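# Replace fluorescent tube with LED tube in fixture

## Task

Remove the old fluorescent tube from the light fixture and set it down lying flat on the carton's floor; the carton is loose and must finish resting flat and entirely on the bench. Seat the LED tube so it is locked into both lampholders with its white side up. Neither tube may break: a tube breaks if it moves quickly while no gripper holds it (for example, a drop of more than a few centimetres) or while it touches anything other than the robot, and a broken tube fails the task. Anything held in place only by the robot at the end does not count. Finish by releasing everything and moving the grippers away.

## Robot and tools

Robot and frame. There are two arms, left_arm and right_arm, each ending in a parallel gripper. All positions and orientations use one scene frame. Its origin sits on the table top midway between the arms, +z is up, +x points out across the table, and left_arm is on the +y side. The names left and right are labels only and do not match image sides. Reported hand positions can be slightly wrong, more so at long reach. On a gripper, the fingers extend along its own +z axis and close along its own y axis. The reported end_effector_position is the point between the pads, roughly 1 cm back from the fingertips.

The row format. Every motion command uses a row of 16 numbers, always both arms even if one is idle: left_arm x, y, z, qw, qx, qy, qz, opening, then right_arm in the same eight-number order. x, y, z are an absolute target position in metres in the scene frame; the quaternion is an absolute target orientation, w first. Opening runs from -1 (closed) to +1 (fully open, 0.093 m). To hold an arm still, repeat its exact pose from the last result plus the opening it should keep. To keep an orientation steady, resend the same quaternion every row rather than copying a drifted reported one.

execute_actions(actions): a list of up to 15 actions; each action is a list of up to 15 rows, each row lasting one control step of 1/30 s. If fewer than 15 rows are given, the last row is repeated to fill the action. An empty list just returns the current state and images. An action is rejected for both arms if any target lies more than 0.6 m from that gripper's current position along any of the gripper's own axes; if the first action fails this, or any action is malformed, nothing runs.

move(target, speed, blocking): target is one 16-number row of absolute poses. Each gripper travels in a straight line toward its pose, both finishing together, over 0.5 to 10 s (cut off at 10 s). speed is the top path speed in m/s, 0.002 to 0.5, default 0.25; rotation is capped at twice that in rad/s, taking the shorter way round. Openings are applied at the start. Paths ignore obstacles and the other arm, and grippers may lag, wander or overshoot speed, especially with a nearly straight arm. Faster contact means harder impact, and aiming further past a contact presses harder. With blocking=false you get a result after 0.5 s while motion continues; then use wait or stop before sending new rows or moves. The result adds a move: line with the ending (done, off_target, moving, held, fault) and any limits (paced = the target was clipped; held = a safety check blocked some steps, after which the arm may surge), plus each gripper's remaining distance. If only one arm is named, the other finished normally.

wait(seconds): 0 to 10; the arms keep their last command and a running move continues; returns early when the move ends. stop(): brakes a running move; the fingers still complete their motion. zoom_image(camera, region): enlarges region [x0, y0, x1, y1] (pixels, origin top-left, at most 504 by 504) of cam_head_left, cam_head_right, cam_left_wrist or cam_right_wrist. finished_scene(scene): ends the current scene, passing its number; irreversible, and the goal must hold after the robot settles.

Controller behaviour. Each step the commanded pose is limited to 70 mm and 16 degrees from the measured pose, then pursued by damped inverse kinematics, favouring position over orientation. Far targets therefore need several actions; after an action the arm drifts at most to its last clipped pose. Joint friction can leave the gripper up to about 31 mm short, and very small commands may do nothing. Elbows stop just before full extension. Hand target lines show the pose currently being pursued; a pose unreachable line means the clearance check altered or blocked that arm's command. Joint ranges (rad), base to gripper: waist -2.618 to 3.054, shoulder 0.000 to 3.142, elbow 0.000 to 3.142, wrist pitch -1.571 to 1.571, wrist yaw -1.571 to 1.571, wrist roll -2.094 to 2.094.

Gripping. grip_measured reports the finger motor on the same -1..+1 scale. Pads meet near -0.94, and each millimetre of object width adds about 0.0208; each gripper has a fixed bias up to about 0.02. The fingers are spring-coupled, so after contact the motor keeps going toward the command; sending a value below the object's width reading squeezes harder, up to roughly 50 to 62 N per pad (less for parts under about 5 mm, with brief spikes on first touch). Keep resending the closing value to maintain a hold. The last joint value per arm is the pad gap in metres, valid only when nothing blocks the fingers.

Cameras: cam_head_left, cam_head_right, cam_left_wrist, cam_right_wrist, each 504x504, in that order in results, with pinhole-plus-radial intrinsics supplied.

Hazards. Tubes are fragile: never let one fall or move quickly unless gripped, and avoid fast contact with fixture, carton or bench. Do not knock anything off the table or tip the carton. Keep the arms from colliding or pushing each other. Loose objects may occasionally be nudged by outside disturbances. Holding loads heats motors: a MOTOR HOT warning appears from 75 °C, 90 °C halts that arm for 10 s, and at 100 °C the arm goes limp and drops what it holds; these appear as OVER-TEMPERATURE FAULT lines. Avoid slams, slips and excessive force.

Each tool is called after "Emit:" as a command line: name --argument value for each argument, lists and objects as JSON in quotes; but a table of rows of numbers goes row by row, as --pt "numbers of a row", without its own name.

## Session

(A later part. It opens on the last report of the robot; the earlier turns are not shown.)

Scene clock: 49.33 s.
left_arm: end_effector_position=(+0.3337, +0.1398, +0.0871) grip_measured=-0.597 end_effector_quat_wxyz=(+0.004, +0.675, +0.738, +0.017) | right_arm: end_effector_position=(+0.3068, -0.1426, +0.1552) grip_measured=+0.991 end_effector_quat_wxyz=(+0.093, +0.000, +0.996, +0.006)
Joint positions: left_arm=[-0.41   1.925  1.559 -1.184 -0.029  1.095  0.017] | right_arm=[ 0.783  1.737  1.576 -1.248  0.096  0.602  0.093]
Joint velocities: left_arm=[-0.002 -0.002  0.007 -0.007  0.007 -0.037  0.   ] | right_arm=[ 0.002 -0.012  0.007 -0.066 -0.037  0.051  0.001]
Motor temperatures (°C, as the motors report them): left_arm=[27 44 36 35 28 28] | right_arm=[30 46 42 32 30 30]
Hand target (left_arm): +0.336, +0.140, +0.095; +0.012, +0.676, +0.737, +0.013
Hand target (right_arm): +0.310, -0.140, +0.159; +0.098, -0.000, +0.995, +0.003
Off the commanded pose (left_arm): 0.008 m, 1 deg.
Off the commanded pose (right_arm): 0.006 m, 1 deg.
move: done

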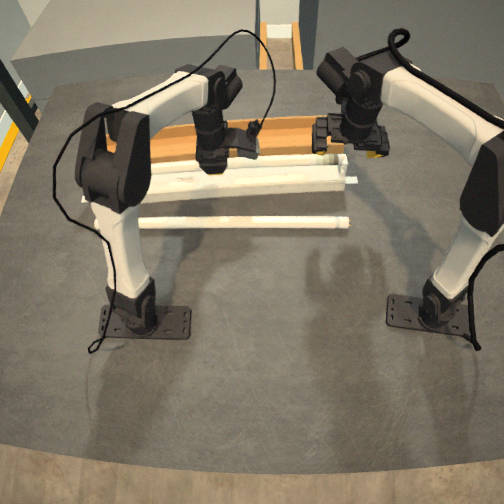

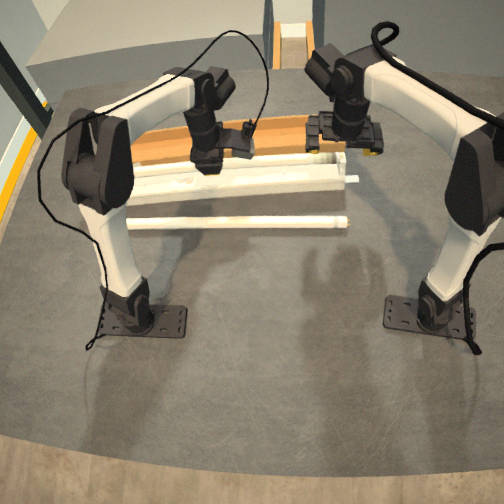

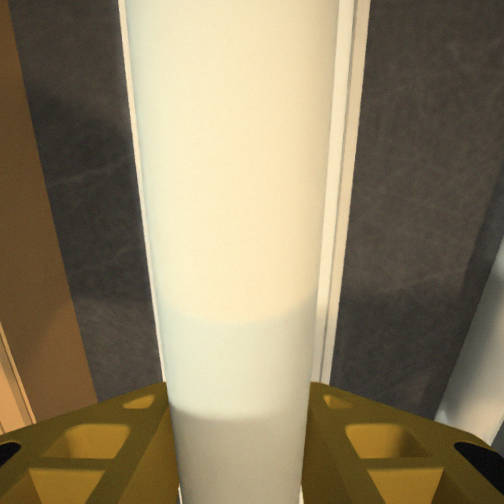

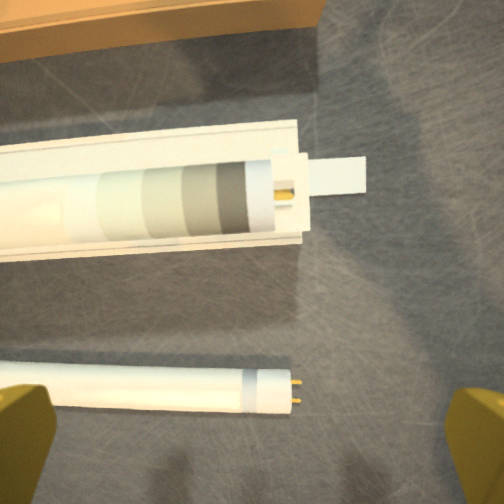

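Emit:
move --target '[0.336,0.14,0.12, 0.012,0.676,0.737,0.013, -0.64, 0.36,-0.22,0.16, 0.098,0,0.995,0.003, 1]' --speed 0.08

Emit:
move --target '[0.44,0.15,0.11, 0.012,0.676,0.737,0.013, -0.64, 0.40,-0.22,0.16, 0.098,0,0.995,0.003, 1]' --speed 0.08

Scene clock: 53.70 s.
left_arm: end_effector_position=(+0.3333, +0.1391, +0.1104) grip_measured=-0.597 end_effector_quat_wxyz=(+0.001, +0.676, +0.737, +0.013) | right_arm: end_effector_position=(+0.3543, -0.2201, +0.1568) grip_measured=+0.991 end_effector_quat_wxyz=(+0.092, +0.001, +0.996, -0.001)
Joint positions: left_arm=[-0.41   1.925  1.652 -1.286 -0.024  1.098  0.017] | right_arm=[ 0.514  1.768  1.619 -1.249  0.063  0.336  0.093]
Joint velocities: left_arm=[ 0.022 -0.007 -0.002 -0.081 -0.007 -0.022  0.001] | right_arm=[ 0.007 -0.027  0.012  0.022 -0.051 -0.037  0.001]
Motor temperatures (°C, as the motors report them): left_arm=[27 44 36 34 28 28] | right_arm=[30 46 42 32 30 30]
Hand target (left_arm): +0.336, +0.140, +0.120; +0.012, +0.676, +0.737, +0.013
Hand target (right_arm): +0.360, -0.219, +0.160; +0.096, +0.000, +0.995, +0.007
Off the commanded pose (left_arm): 0.010 m, 1 deg.
Off the commanded pose (right_arm): 0.007 m, 1 deg.
move: done

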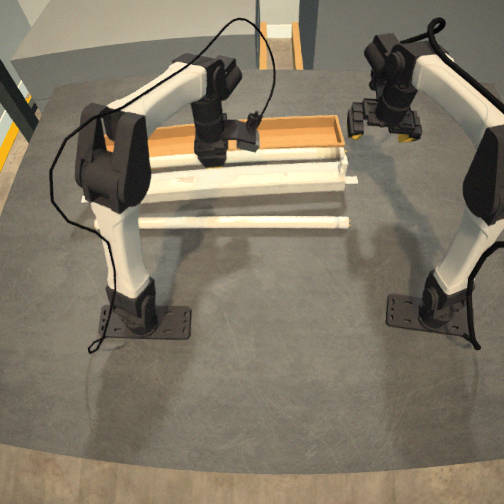

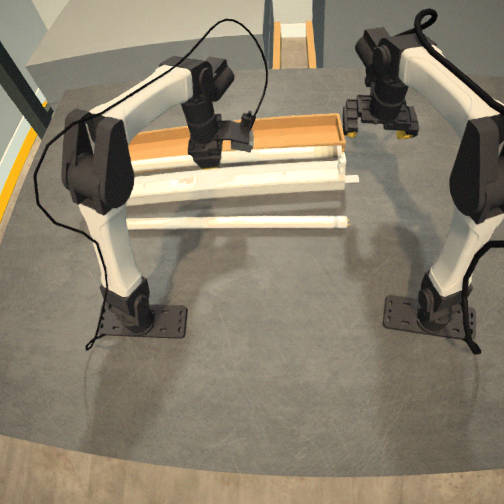

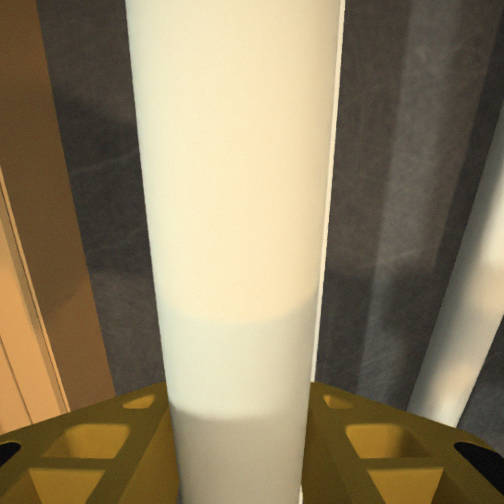

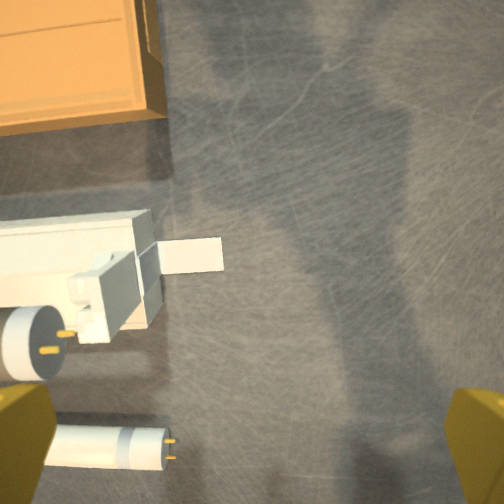

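Scene clock: 55.63 s.
left_arm: end_effector_position=(+0.4382, +0.1492, +0.1092) grip_measured=-0.597 end_effector_quat_wxyz=(+0.011, +0.675, +0.737, +0.016) | right_arm: end_effector_position=(+0.3966, -0.2177, +0.1573) grip_measured=+0.991 end_effector_quat_wxyz=(+0.099, -0.003, +0.995, -0.001)
Joint positions: left_arm=[-0.302  2.363  2.333 -1.506 -0.019  1.204  0.017] | right_arm=[ 0.485  1.92   1.812 -1.275  0.063  0.3    0.093]
Joint velocities: left_arm=[ 0.007 -0.012  0.012 -0.037  0.022  0.007 -0.   ] | right_arm=[-0.017 -0.012 -0.007  0.066 -0.051 -0.007  0.   ]
Motor temperatures (°C, as the motors report them): left_arm=[27 45 36 34 28 28] | right_arm=[30 46 42 32 30 30]
Hand target (left_arm): +0.440, +0.151, +0.110; +0.012, +0.676, +0.737, +0.012
Hand target (right_arm): +0.400, -0.219, +0.159; +0.098, +0.000, +0.995, +0.004
Off the commanded pose (left_arm): 0.002 m, 0 deg.
Off the commanded pose (right_arm): 0.005 m, 1 deg.
move: done

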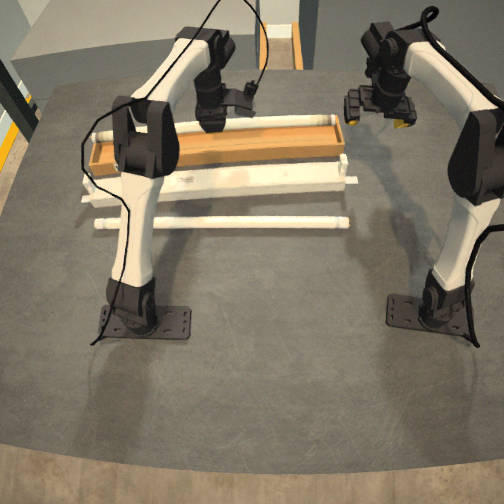

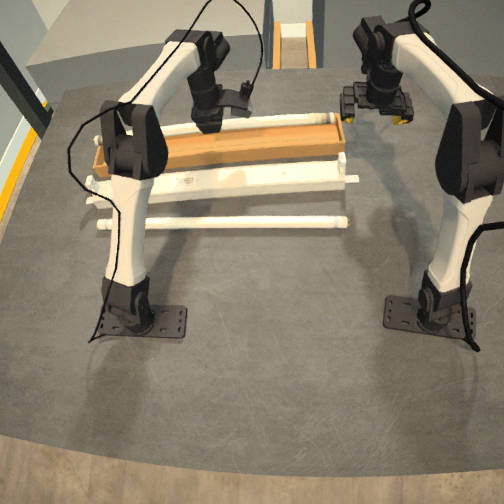

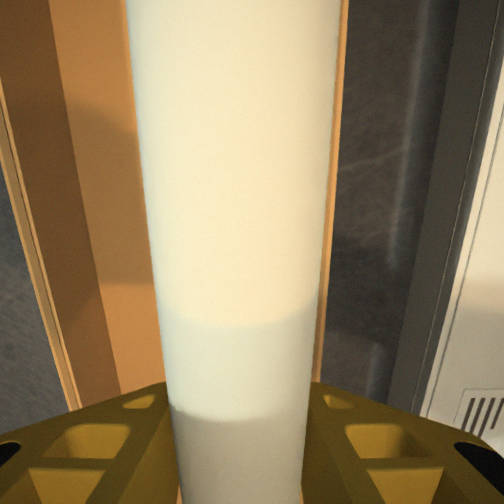

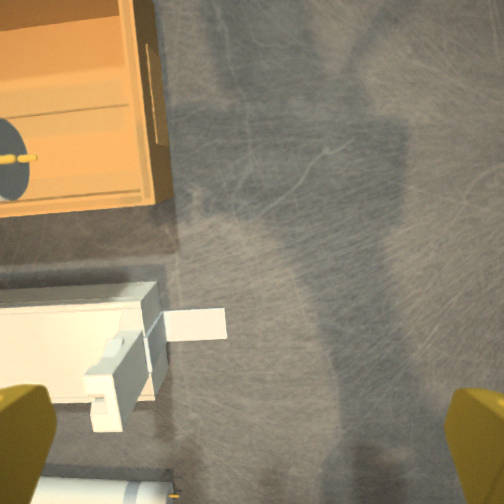

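Emit:
move --target '[0.456,0.14,0.075, 0.012,0.676,0.737,0.013, -0.64, 0.40,-0.22,0.16, 0.098,0,0.995,0.003, 1]' --speed 0.05

Emit:
zoom_image --camera "cam_head_left" --region '[60,90,380,210]'

Scene clock: 59.43 s.
left_arm: end_effector_position=(+0.4504, +0.1457, +0.0730) grip_measured=-0.597 end_effector_quat_wxyz=(-0.000, +0.676, +0.737, +0.010) | right_arm: end_effector_position=(+0.3960, -0.2179, +0.1571) grip_measured=+0.991 end_effector_quat_wxyz=(+0.098, -0.003, +0.995, -0.002)
Joint positions: left_arm=[-0.302  2.451  2.345 -1.456 -0.019  1.205  0.017] | right_arm=[ 0.485  1.92   1.812 -1.277  0.063  0.298  0.093]
Joint velocities: left_arm=[ 0.012 -0.017 -0.002  0.022  0.007 -0.022  0.   ] | right_arm=[-0.002 -0.017 -0.012 -0.037 -0.007  0.007 -0.   ]
Motor temperatures (°C, as the motors report them): left_arm=[27 46 36 34 28 28] | right_arm=[30 47 42 32 30 30]
Hand target (left_arm): +0.456, +0.140, +0.075; +0.012, +0.676, +0.737, +0.013
Hand target (right_arm): +0.400, -0.220, +0.160; +0.098, -0.000, +0.995, +0.003
Off the commanded pose (left_arm): 0.008 m, 1 deg.
Off the commanded pose (right_arm): 0.005 m, 1 deg.
move: done

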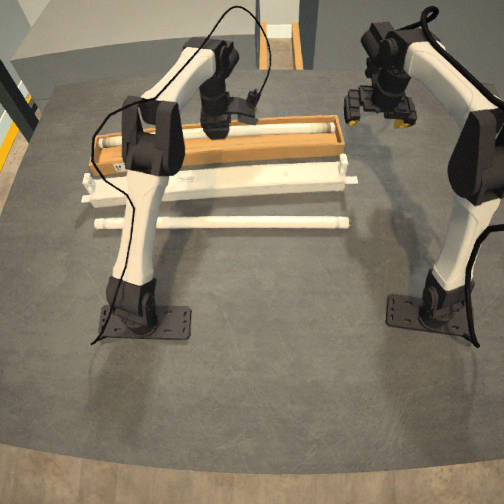

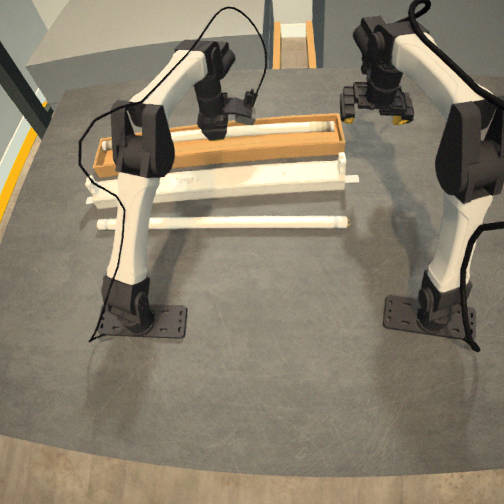

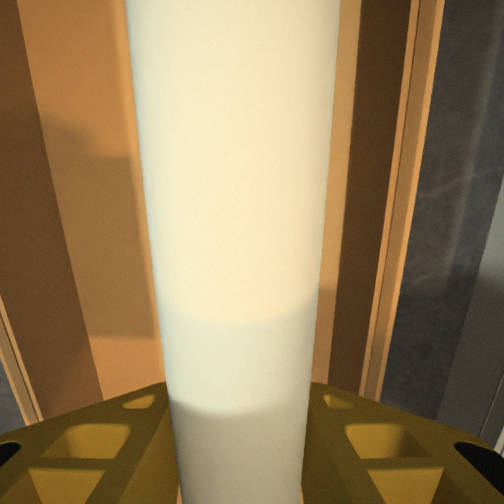

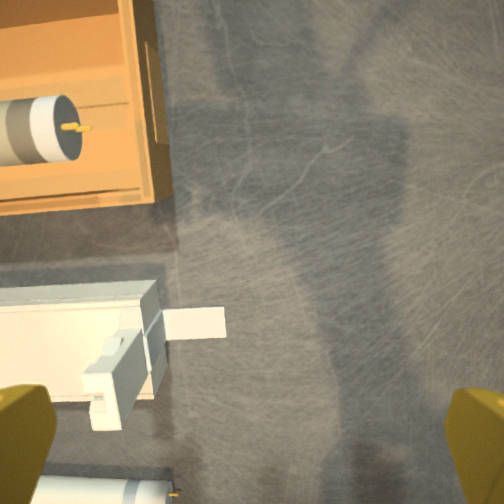

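Region (60, 90, 380, 210) of cam_head_left's 504x504 image, scaled by 1.575, with more detail than that image has; it fills the top 189 rows of this view, and the rest is white.

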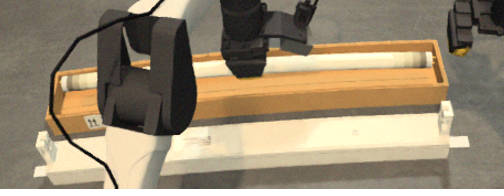

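Need ~10 mm more +x; lower.

Emit:
move --target '[0.468,0.142,0.03, 0.012,0.676,0.737,0.013, -0.64, 0.40,-0.22,0.16, 0.098,0,0.995,0.003, 1]' --speed 0.03

Scene clock: 62.40 s.
left_arm: end_effector_position=(+0.4680, +0.1406, +0.0378) grip_measured=-0.597 end_effector_quat_wxyz=(+0.014, +0.675, +0.737, +0.018) | right_arm: end_effector_position=(+0.3960, -0.2179, +0.1571) grip_measured=+0.991 end_effector_quat_wxyz=(+0.098, -0.003, +0.995, -0.002)
Joint positions: left_arm=[-0.302  2.501  2.296 -1.324 -0.019  1.205  0.017] | right_arm=[ 0.485  1.92   1.812 -1.277  0.063  0.298  0.093]
Joint velocities: left_arm=[-0.002 -0.017 -0.017 -0.066 -0.066  0.022  0.001] | right_arm=[ 0.002 -0.007  0.002 -0.051  0.007  0.007 -0.001]
Motor temperatures (°C, as the motors report them): left_arm=[27 47 36 34 28 28] | right_arm=[30 47 43 32 30 30]
Hand target (left_arm): +0.468, +0.142, +0.030; +0.012, +0.676, +0.737, +0.013
Hand target (right_arm): +0.400, -0.220, +0.160; +0.098, +0.000, +0.995, +0.003
Off the commanded pose (left_arm): 0.008 m, 1 deg.
Off the commanded pose (right_arm): 0.005 m, 1 deg.
move: done

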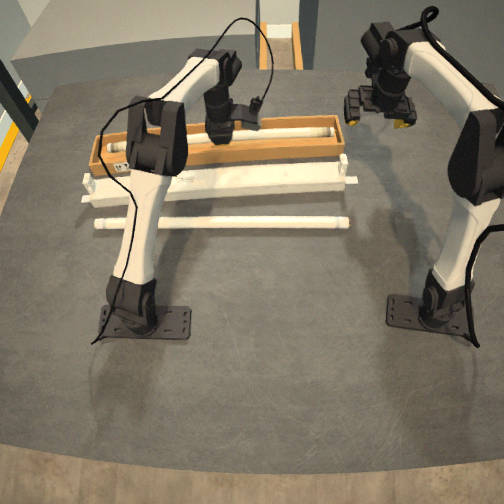

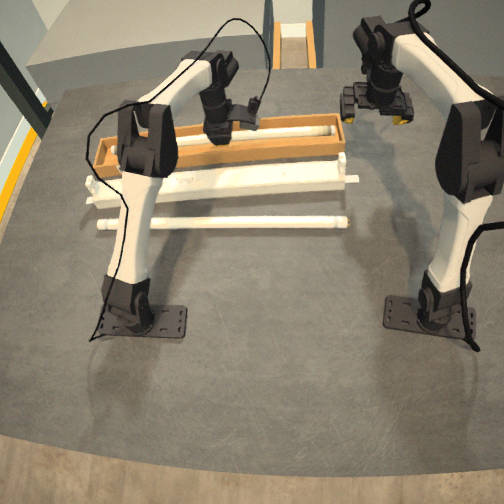

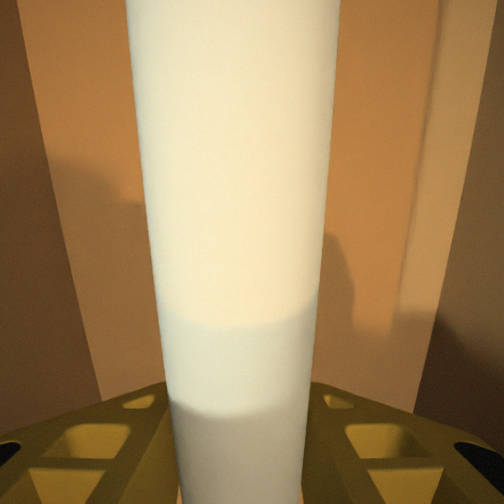

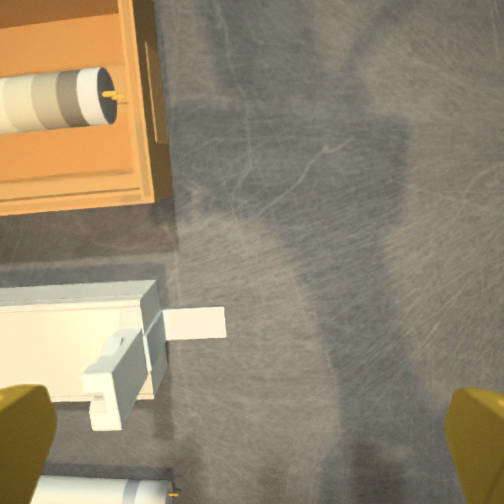

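Overshoot ~5mm; right end near the wall – shift +y.

Emit:
move --target '[0.461,0.156,0.010, 0.012,0.676,0.737,0.013, -0.64, 0.40,-0.22,0.16, 0.098,0,0.995,0.003, 1]' --speed 0.015

Scene clock: 65.83 s.
left_arm: end_effector_position=(+0.4626, +0.1453, +0.0194) grip_measured=-0.597 end_effector_quat_wxyz=(+0.021, +0.678, +0.735, +0.016) | right_arm: end_effector_position=(+0.3960, -0.2179, +0.1571) grip_measured=+0.991 end_effector_quat_wxyz=(+0.098, -0.003, +0.995, -0.002)
Joint positions: left_arm=[-0.292  2.452  2.133 -1.201 -0.009  1.22   0.017] | right_arm=[ 0.485  1.92   1.812 -1.277  0.063  0.298  0.093]
Joint velocities: left_arm=[-0.012 -0.012  0.007 -0.022  0.007  0.007  0.   ] | right_arm=[-0.012 -0.012  0.007  0.007 -0.066 -0.066 -0.   ]
Motor temperatures (°C, as the motors report them): left_arm=[27 48 36 34 28 28] | right_arm=[30 48 43 32 30 30]
Hand target (left_arm): +0.460, +0.156, +0.010; +0.011, +0.676, +0.737, +0.012
Hand target (right_arm): +0.400, -0.220, +0.160; +0.098, +0.000, +0.995, +0.003
Off the commanded pose (left_arm): 0.014 m, 1 deg.
Off the commanded pose (right_arm): 0.005 m, 1 deg.
move: off_target (left_arm)

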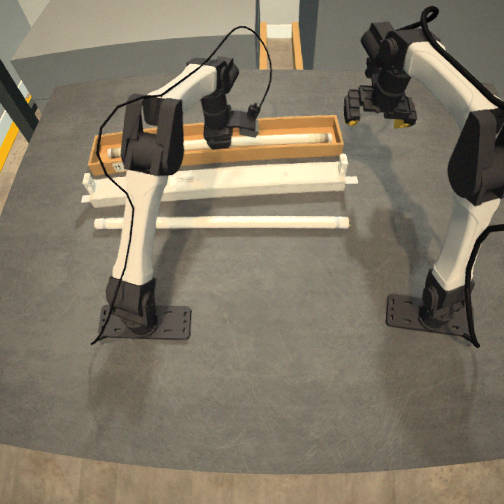

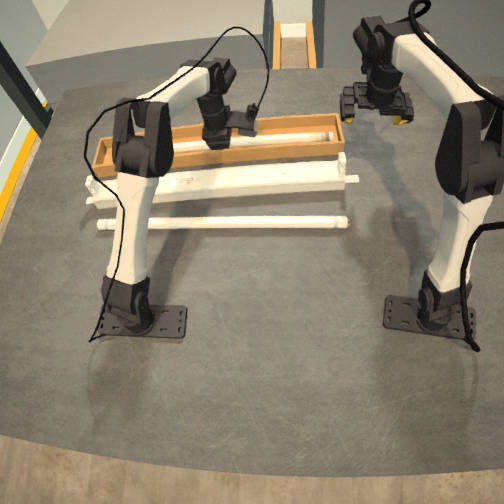

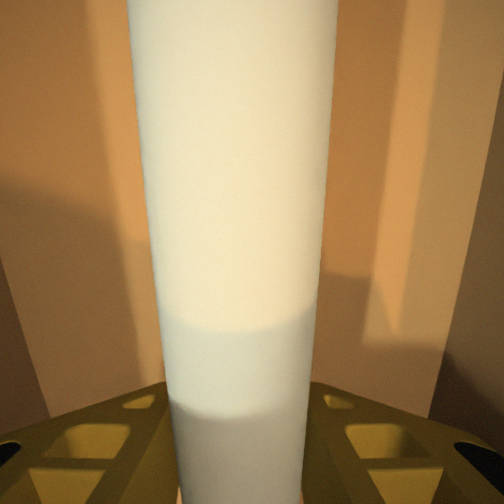

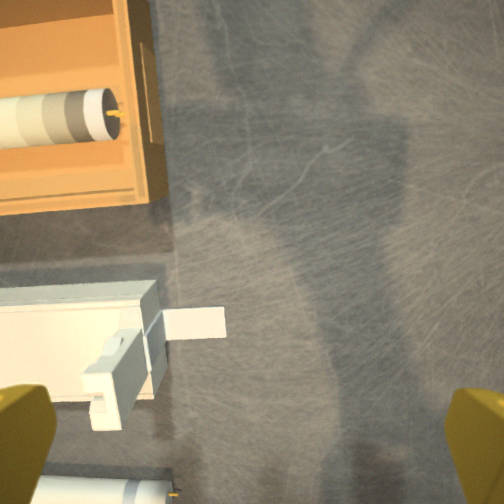

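Emit:
move --target '[0.462,0.146,0.018, 0.012,0.676,0.737,0.013, -0.15, 0.40,-0.22,0.16, 0.098,0,0.995,0.003, 1]' --speed 0.02

Emit:
move --target '[0.462,0.146,0.13, 0.012,0.676,0.737,0.013, -0.15, 0.40,-0.22,0.16, 0.098,0,0.995,0.003, 1]' --speed 0.12

Emit:
move --target '[0.225,0.19,0.12, 0,0.715,0.70,0, -0.1, 0.40,-0.22,0.16, 0.098,0,0.995,0.003, 1]' --speed 0.25

Emit:
move --target '[0.225,0.19,0.05, 0,0.715,0.70,0, -0.1, 0.40,-0.22,0.16, 0.098,0,0.995,0.003, 1]' --speed 0.12

Scene clock: 70.13 s.
left_arm: end_effector_position=(+0.4629, +0.1454, +0.0204) grip_measured=-0.152 end_effector_quat_wxyz=(+0.020, +0.678, +0.735, +0.016) | right_arm: end_effector_position=(+0.3960, -0.2179, +0.1571) grip_measured=+0.991 end_effector_quat_wxyz=(+0.098, -0.003, +0.995, -0.002)
Joint positions: left_arm=[-0.292  2.455  2.142 -1.208 -0.01   1.22   0.038] | right_arm=[ 0.485  1.92   1.812 -1.277  0.063  0.298  0.093]
Joint velocities: left_arm=[-0.027 -0.002  0.007  0.007 -0.007 -0.095  0.   ] | right_arm=[-0.002  0.002  0.007  0.037 -0.095 -0.022  0.   ]
Motor temperatures (°C, as the motors report them): left_arm=[27 49 36 34 28 28] | right_arm=[30 48 43 32 30 30]
Hand target (left_arm): +0.462, +0.146, +0.018; +0.013, +0.676, +0.737, +0.013
Hand target (right_arm): +0.400, -0.220, +0.160; +0.098, +0.000, +0.995, +0.003
Off the commanded pose (left_arm): 0.003 m, 1 deg.
Off the commanded pose (right_arm): 0.005 m, 1 deg.
move: done

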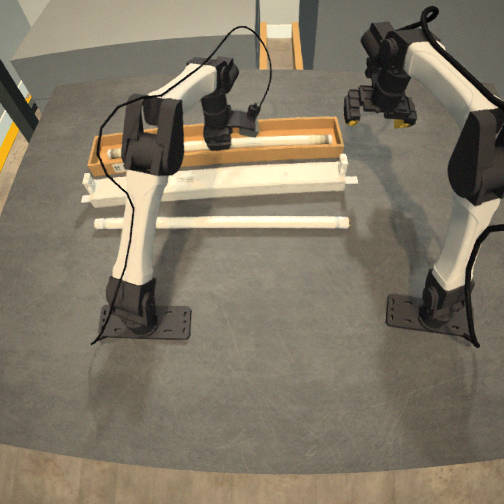

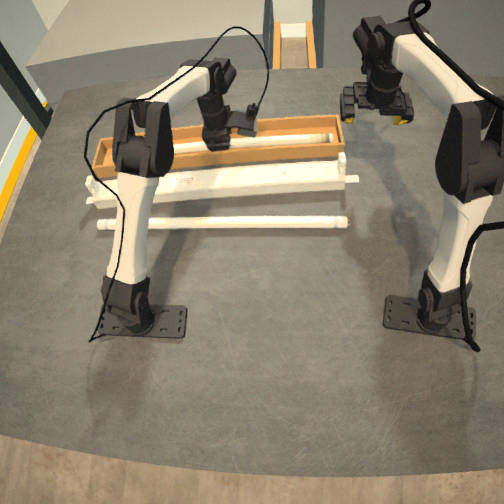

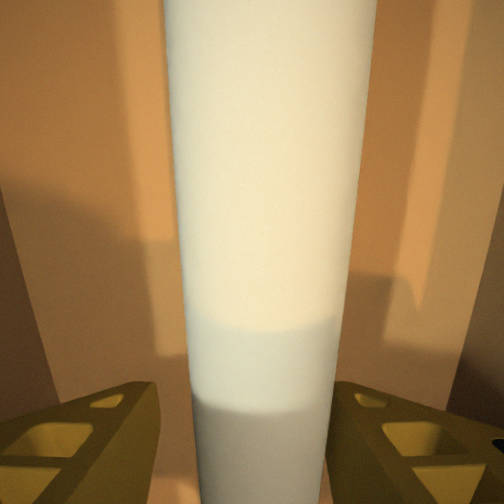

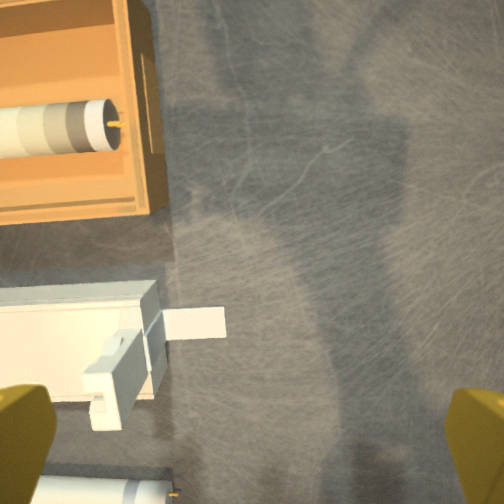

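Scene clock: 71.50 s.
left_arm: end_effector_position=(+0.4629, +0.1454, +0.1179) grip_measured=-0.151 end_effector_quat_wxyz=(+0.038, +0.677, +0.735, +0.025) | right_arm: end_effector_position=(+0.3960, -0.2179, +0.1571) grip_measured=+0.991 end_effector_quat_wxyz=(+0.098, -0.003, +0.995, -0.002)
Joint positions: left_arm=[-0.292  2.472  2.563 -1.571 -0.01   1.22   0.038] | right_arm=[ 0.485  1.92   1.812 -1.277  0.063  0.298  0.093]
Joint velocities: left_arm=[ 0.032 -0.002  0.007 -0.022 -0.11  -0.022  0.   ] | right_arm=[ 0.022  0.012 -0.017  0.007 -0.037 -0.081  0.   ]
Motor temperatures (°C, as the motors report them): left_arm=[27 50 36 34 28 28] | right_arm=[30 49 43 32 30 30]
Hand target (left_arm): +0.462, +0.146, +0.129; +0.046, +0.675, +0.736, +0.030
Hand target (right_arm): +0.400, -0.220, +0.160; +0.098, +0.000, +0.995, +0.003
Off the commanded pose (left_arm): 0.012 m, 3 deg.
Off the commanded pose (right_arm): 0.005 m, 1 deg.
joint sent to its limit (left arm) — the command would take joint 4 (wrist pitch) past its lower limit, so that joint was sent only as far as its limit.
move: off_target (left_arm)

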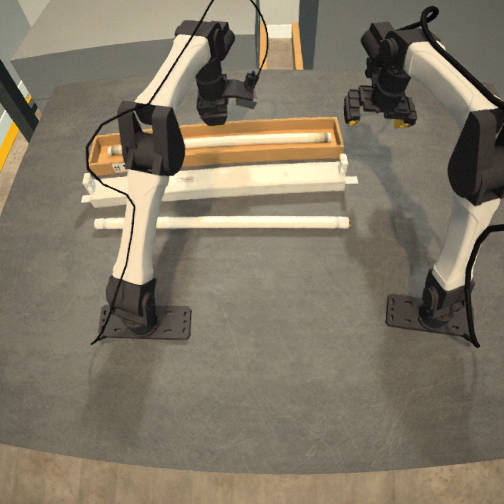

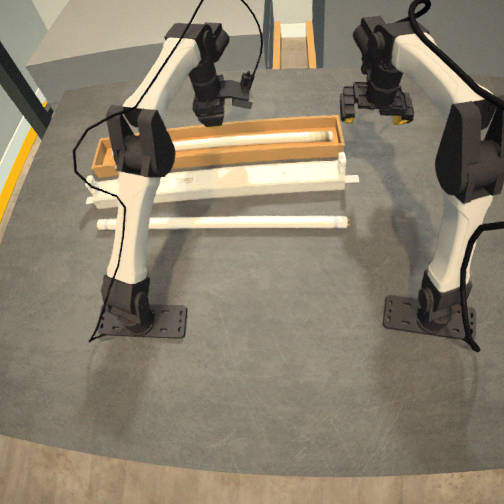

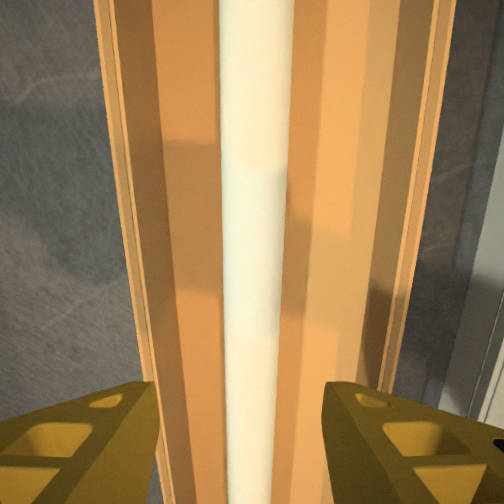

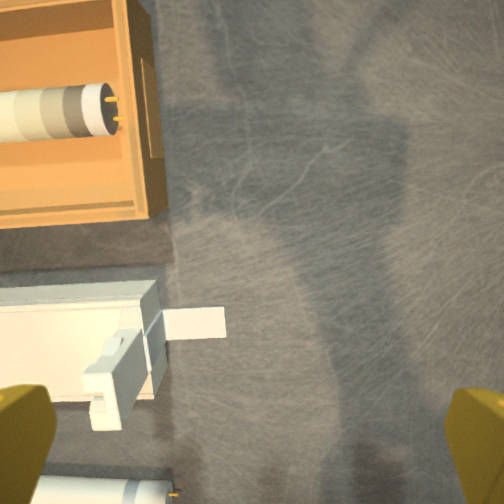

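Scene clock: 72.87 s.
left_arm: end_effector_position=(+0.2282, +0.1897, +0.1223) grip_measured=-0.101 end_effector_quat_wxyz=(-0.002, +0.712, +0.702, +0.004) | right_arm: end_effector_position=(+0.3960, -0.2179, +0.1571) grip_measured=+0.991 end_effector_quat_wxyz=(+0.098, -0.003, +0.995, -0.002)
Joint positions: left_arm=[-0.372  1.489  1.202 -1.284 -0.01   1.235  0.04 ] | right_arm=[ 0.485  1.92   1.812 -1.277  0.063  0.298  0.093]
Joint velocities: left_arm=[ 0.012 -0.012 -0.002  0.051 -0.022  0.037  0.   ] | right_arm=[ 0.002 -0.002 -0.022  0.022 -0.022 -0.022 -0.   ]
Motor temperatures (°C, as the motors report them): left_arm=[27 50 36 34 28 28] | right_arm=[30 49 43 32 30 30]
Hand target (left_arm): +0.224, +0.187, +0.120; -0.000, +0.715, +0.699, +0.001
Hand target (right_arm): +0.400, -0.220, +0.160; +0.098, +0.000, +0.995, +0.003
Off the commanded pose (left_arm): 0.004 m, 1 deg.
Off the commanded pose (right_arm): 0.005 m, 1 deg.
move: done

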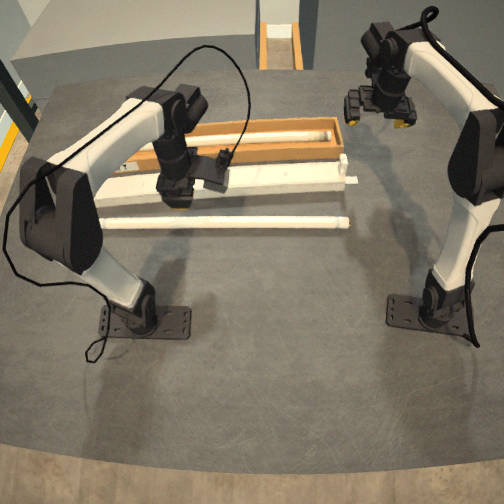

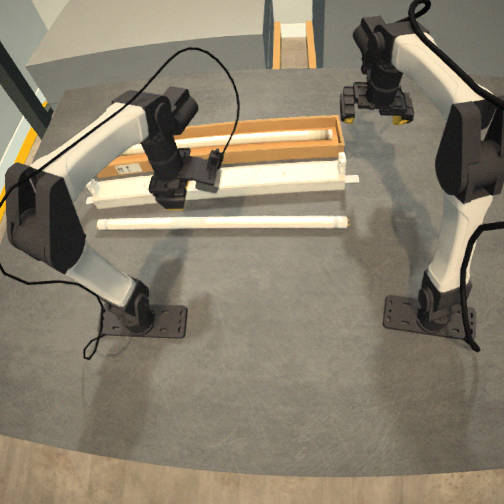

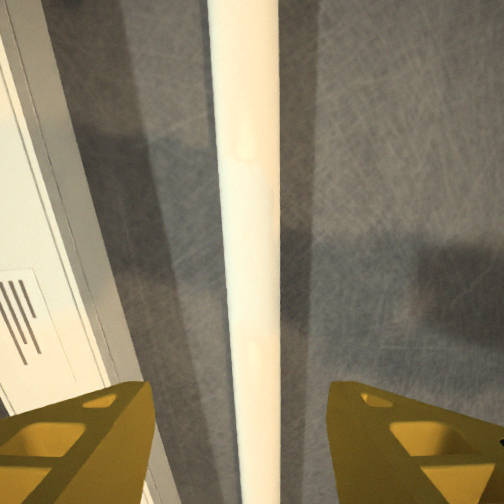

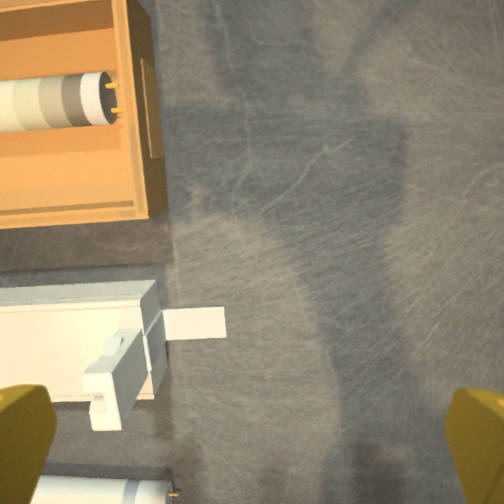

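Scene clock: 74.07 s.
left_arm: end_effector_position=(+0.2267, +0.1902, +0.0567) grip_measured=-0.101 end_effector_quat_wxyz=(+0.004, +0.713, +0.701, +0.007) | right_arm: end_effector_position=(+0.3960, -0.2179, +0.1571) grip_measured=+0.991 end_effector_quat_wxyz=(+0.098, -0.003, +0.995, -0.002)
Joint positions: left_arm=[-0.372  1.517  0.962 -1.003 -0.009  1.238  0.04 ] | right_arm=[ 0.485  1.92   1.812 -1.277  0.063  0.298  0.093]
Joint velocities: left_arm=[-0.002 -0.002 -0.007 -0.051 -0.051 -0.007 -0.   ] | right_arm=[-0.002  0.007 -0.012 -0.037  0.095 -0.022  0.   ]
Motor temperatures (°C, as the motors report them): left_arm=[27 49 36 33 28 28] | right_arm=[30 49 43 32 30 30]
Hand target (left_arm): +0.225, +0.190, +0.050; +0.000, +0.714, +0.700, +0.000
Hand target (right_arm): +0.400, -0.220, +0.160; +0.098, +0.000, +0.995, +0.003
Off the commanded pose (left_arm): 0.007 m, 1 deg.
Off the commanded pose (right_arm): 0.005 m, 1 deg.
move: done

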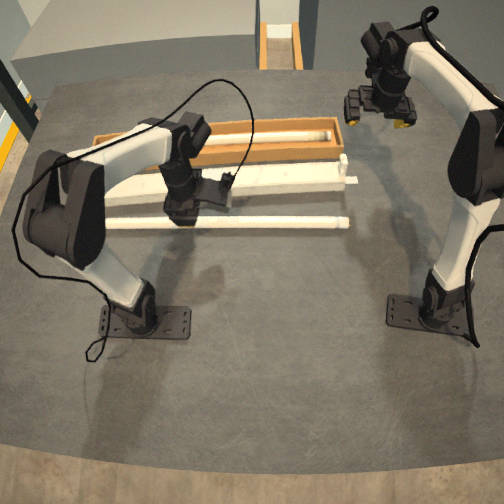

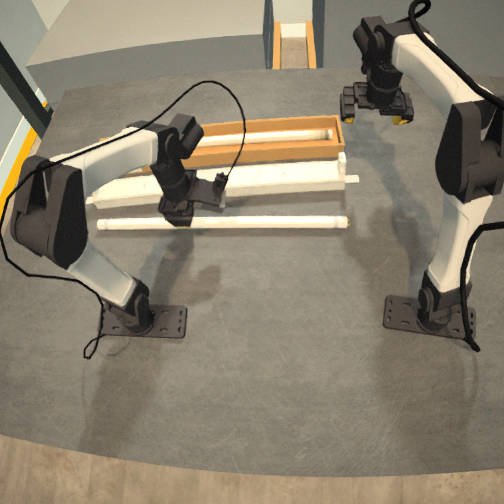

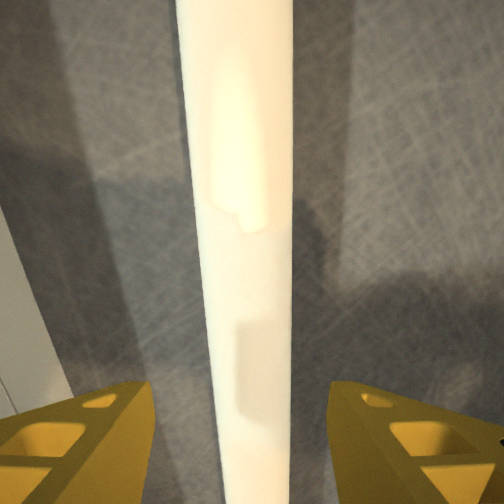

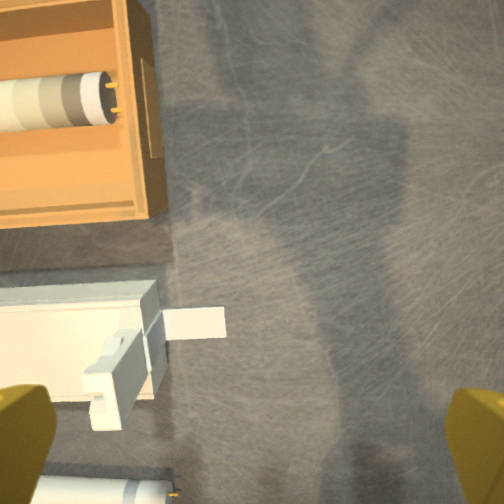

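Emit:
move --target '[0.219,0.19,0.004, 0,0.698,0.716,0, -0.1, 0.40,-0.22,0.16, 0.098,0,0.995,0.003, 1]' --speed 0.04

Scene clock: 77.23 s.
left_arm: end_effector_position=(+0.2238, +0.1912, +0.0115) grip_measured=-0.101 end_effector_quat_wxyz=(+0.006, +0.699, +0.715, +0.008) | right_arm: end_effector_position=(+0.3960, -0.2179, +0.1571) grip_measured=+0.991 end_effector_quat_wxyz=(+0.098, -0.003, +0.995, -0.002)
Joint positions: left_arm=[-0.372  1.576  0.824 -0.8   -0.009  1.2    0.04 ] | right_arm=[ 0.485  1.92   1.812 -1.277  0.063  0.298  0.093]
Joint velocities: left_arm=[-0.012 -0.012 -0.017  0.007  0.037 -0.051  0.001] | right_arm=[ 0.007 -0.007 -0.002 -0.051 -0.037 -0.037 -0.   ]
Motor temperatures (°C, as the motors report them): left_arm=[27 48 36 33 28 28] | right_arm=[30 49 43 32 30 30]
Hand target (left_arm): +0.219, +0.190, +0.004; -0.000, +0.698, +0.716, +0.000
Hand target (right_arm): +0.400, -0.220, +0.160; +0.098, +0.000, +0.995, +0.003
Off the commanded pose (left_arm): 0.009 m, 1 deg.
Off the commanded pose (right_arm): 0.005 m, 1 deg.
move: done

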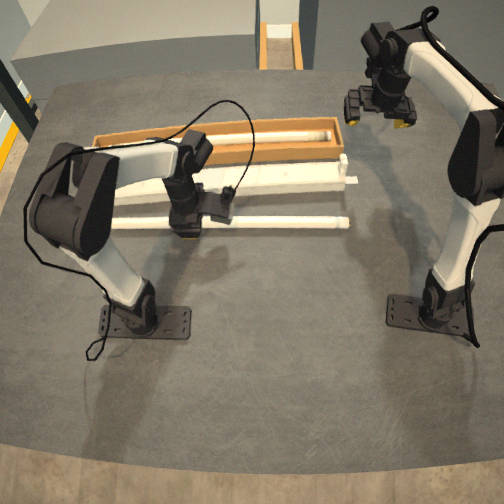

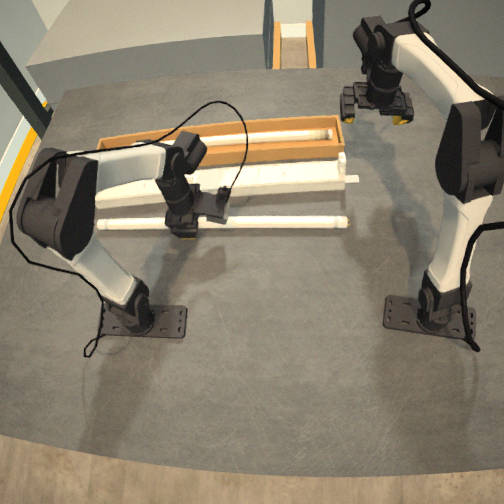

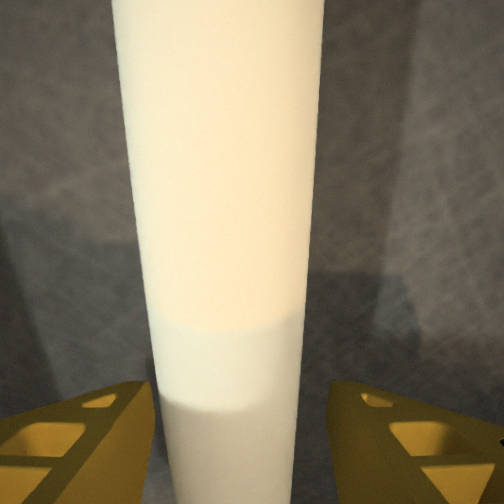

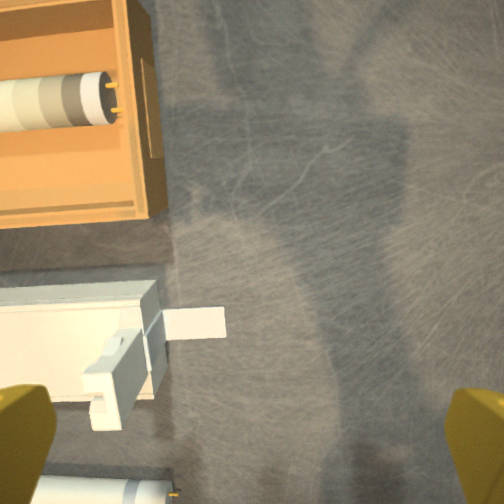

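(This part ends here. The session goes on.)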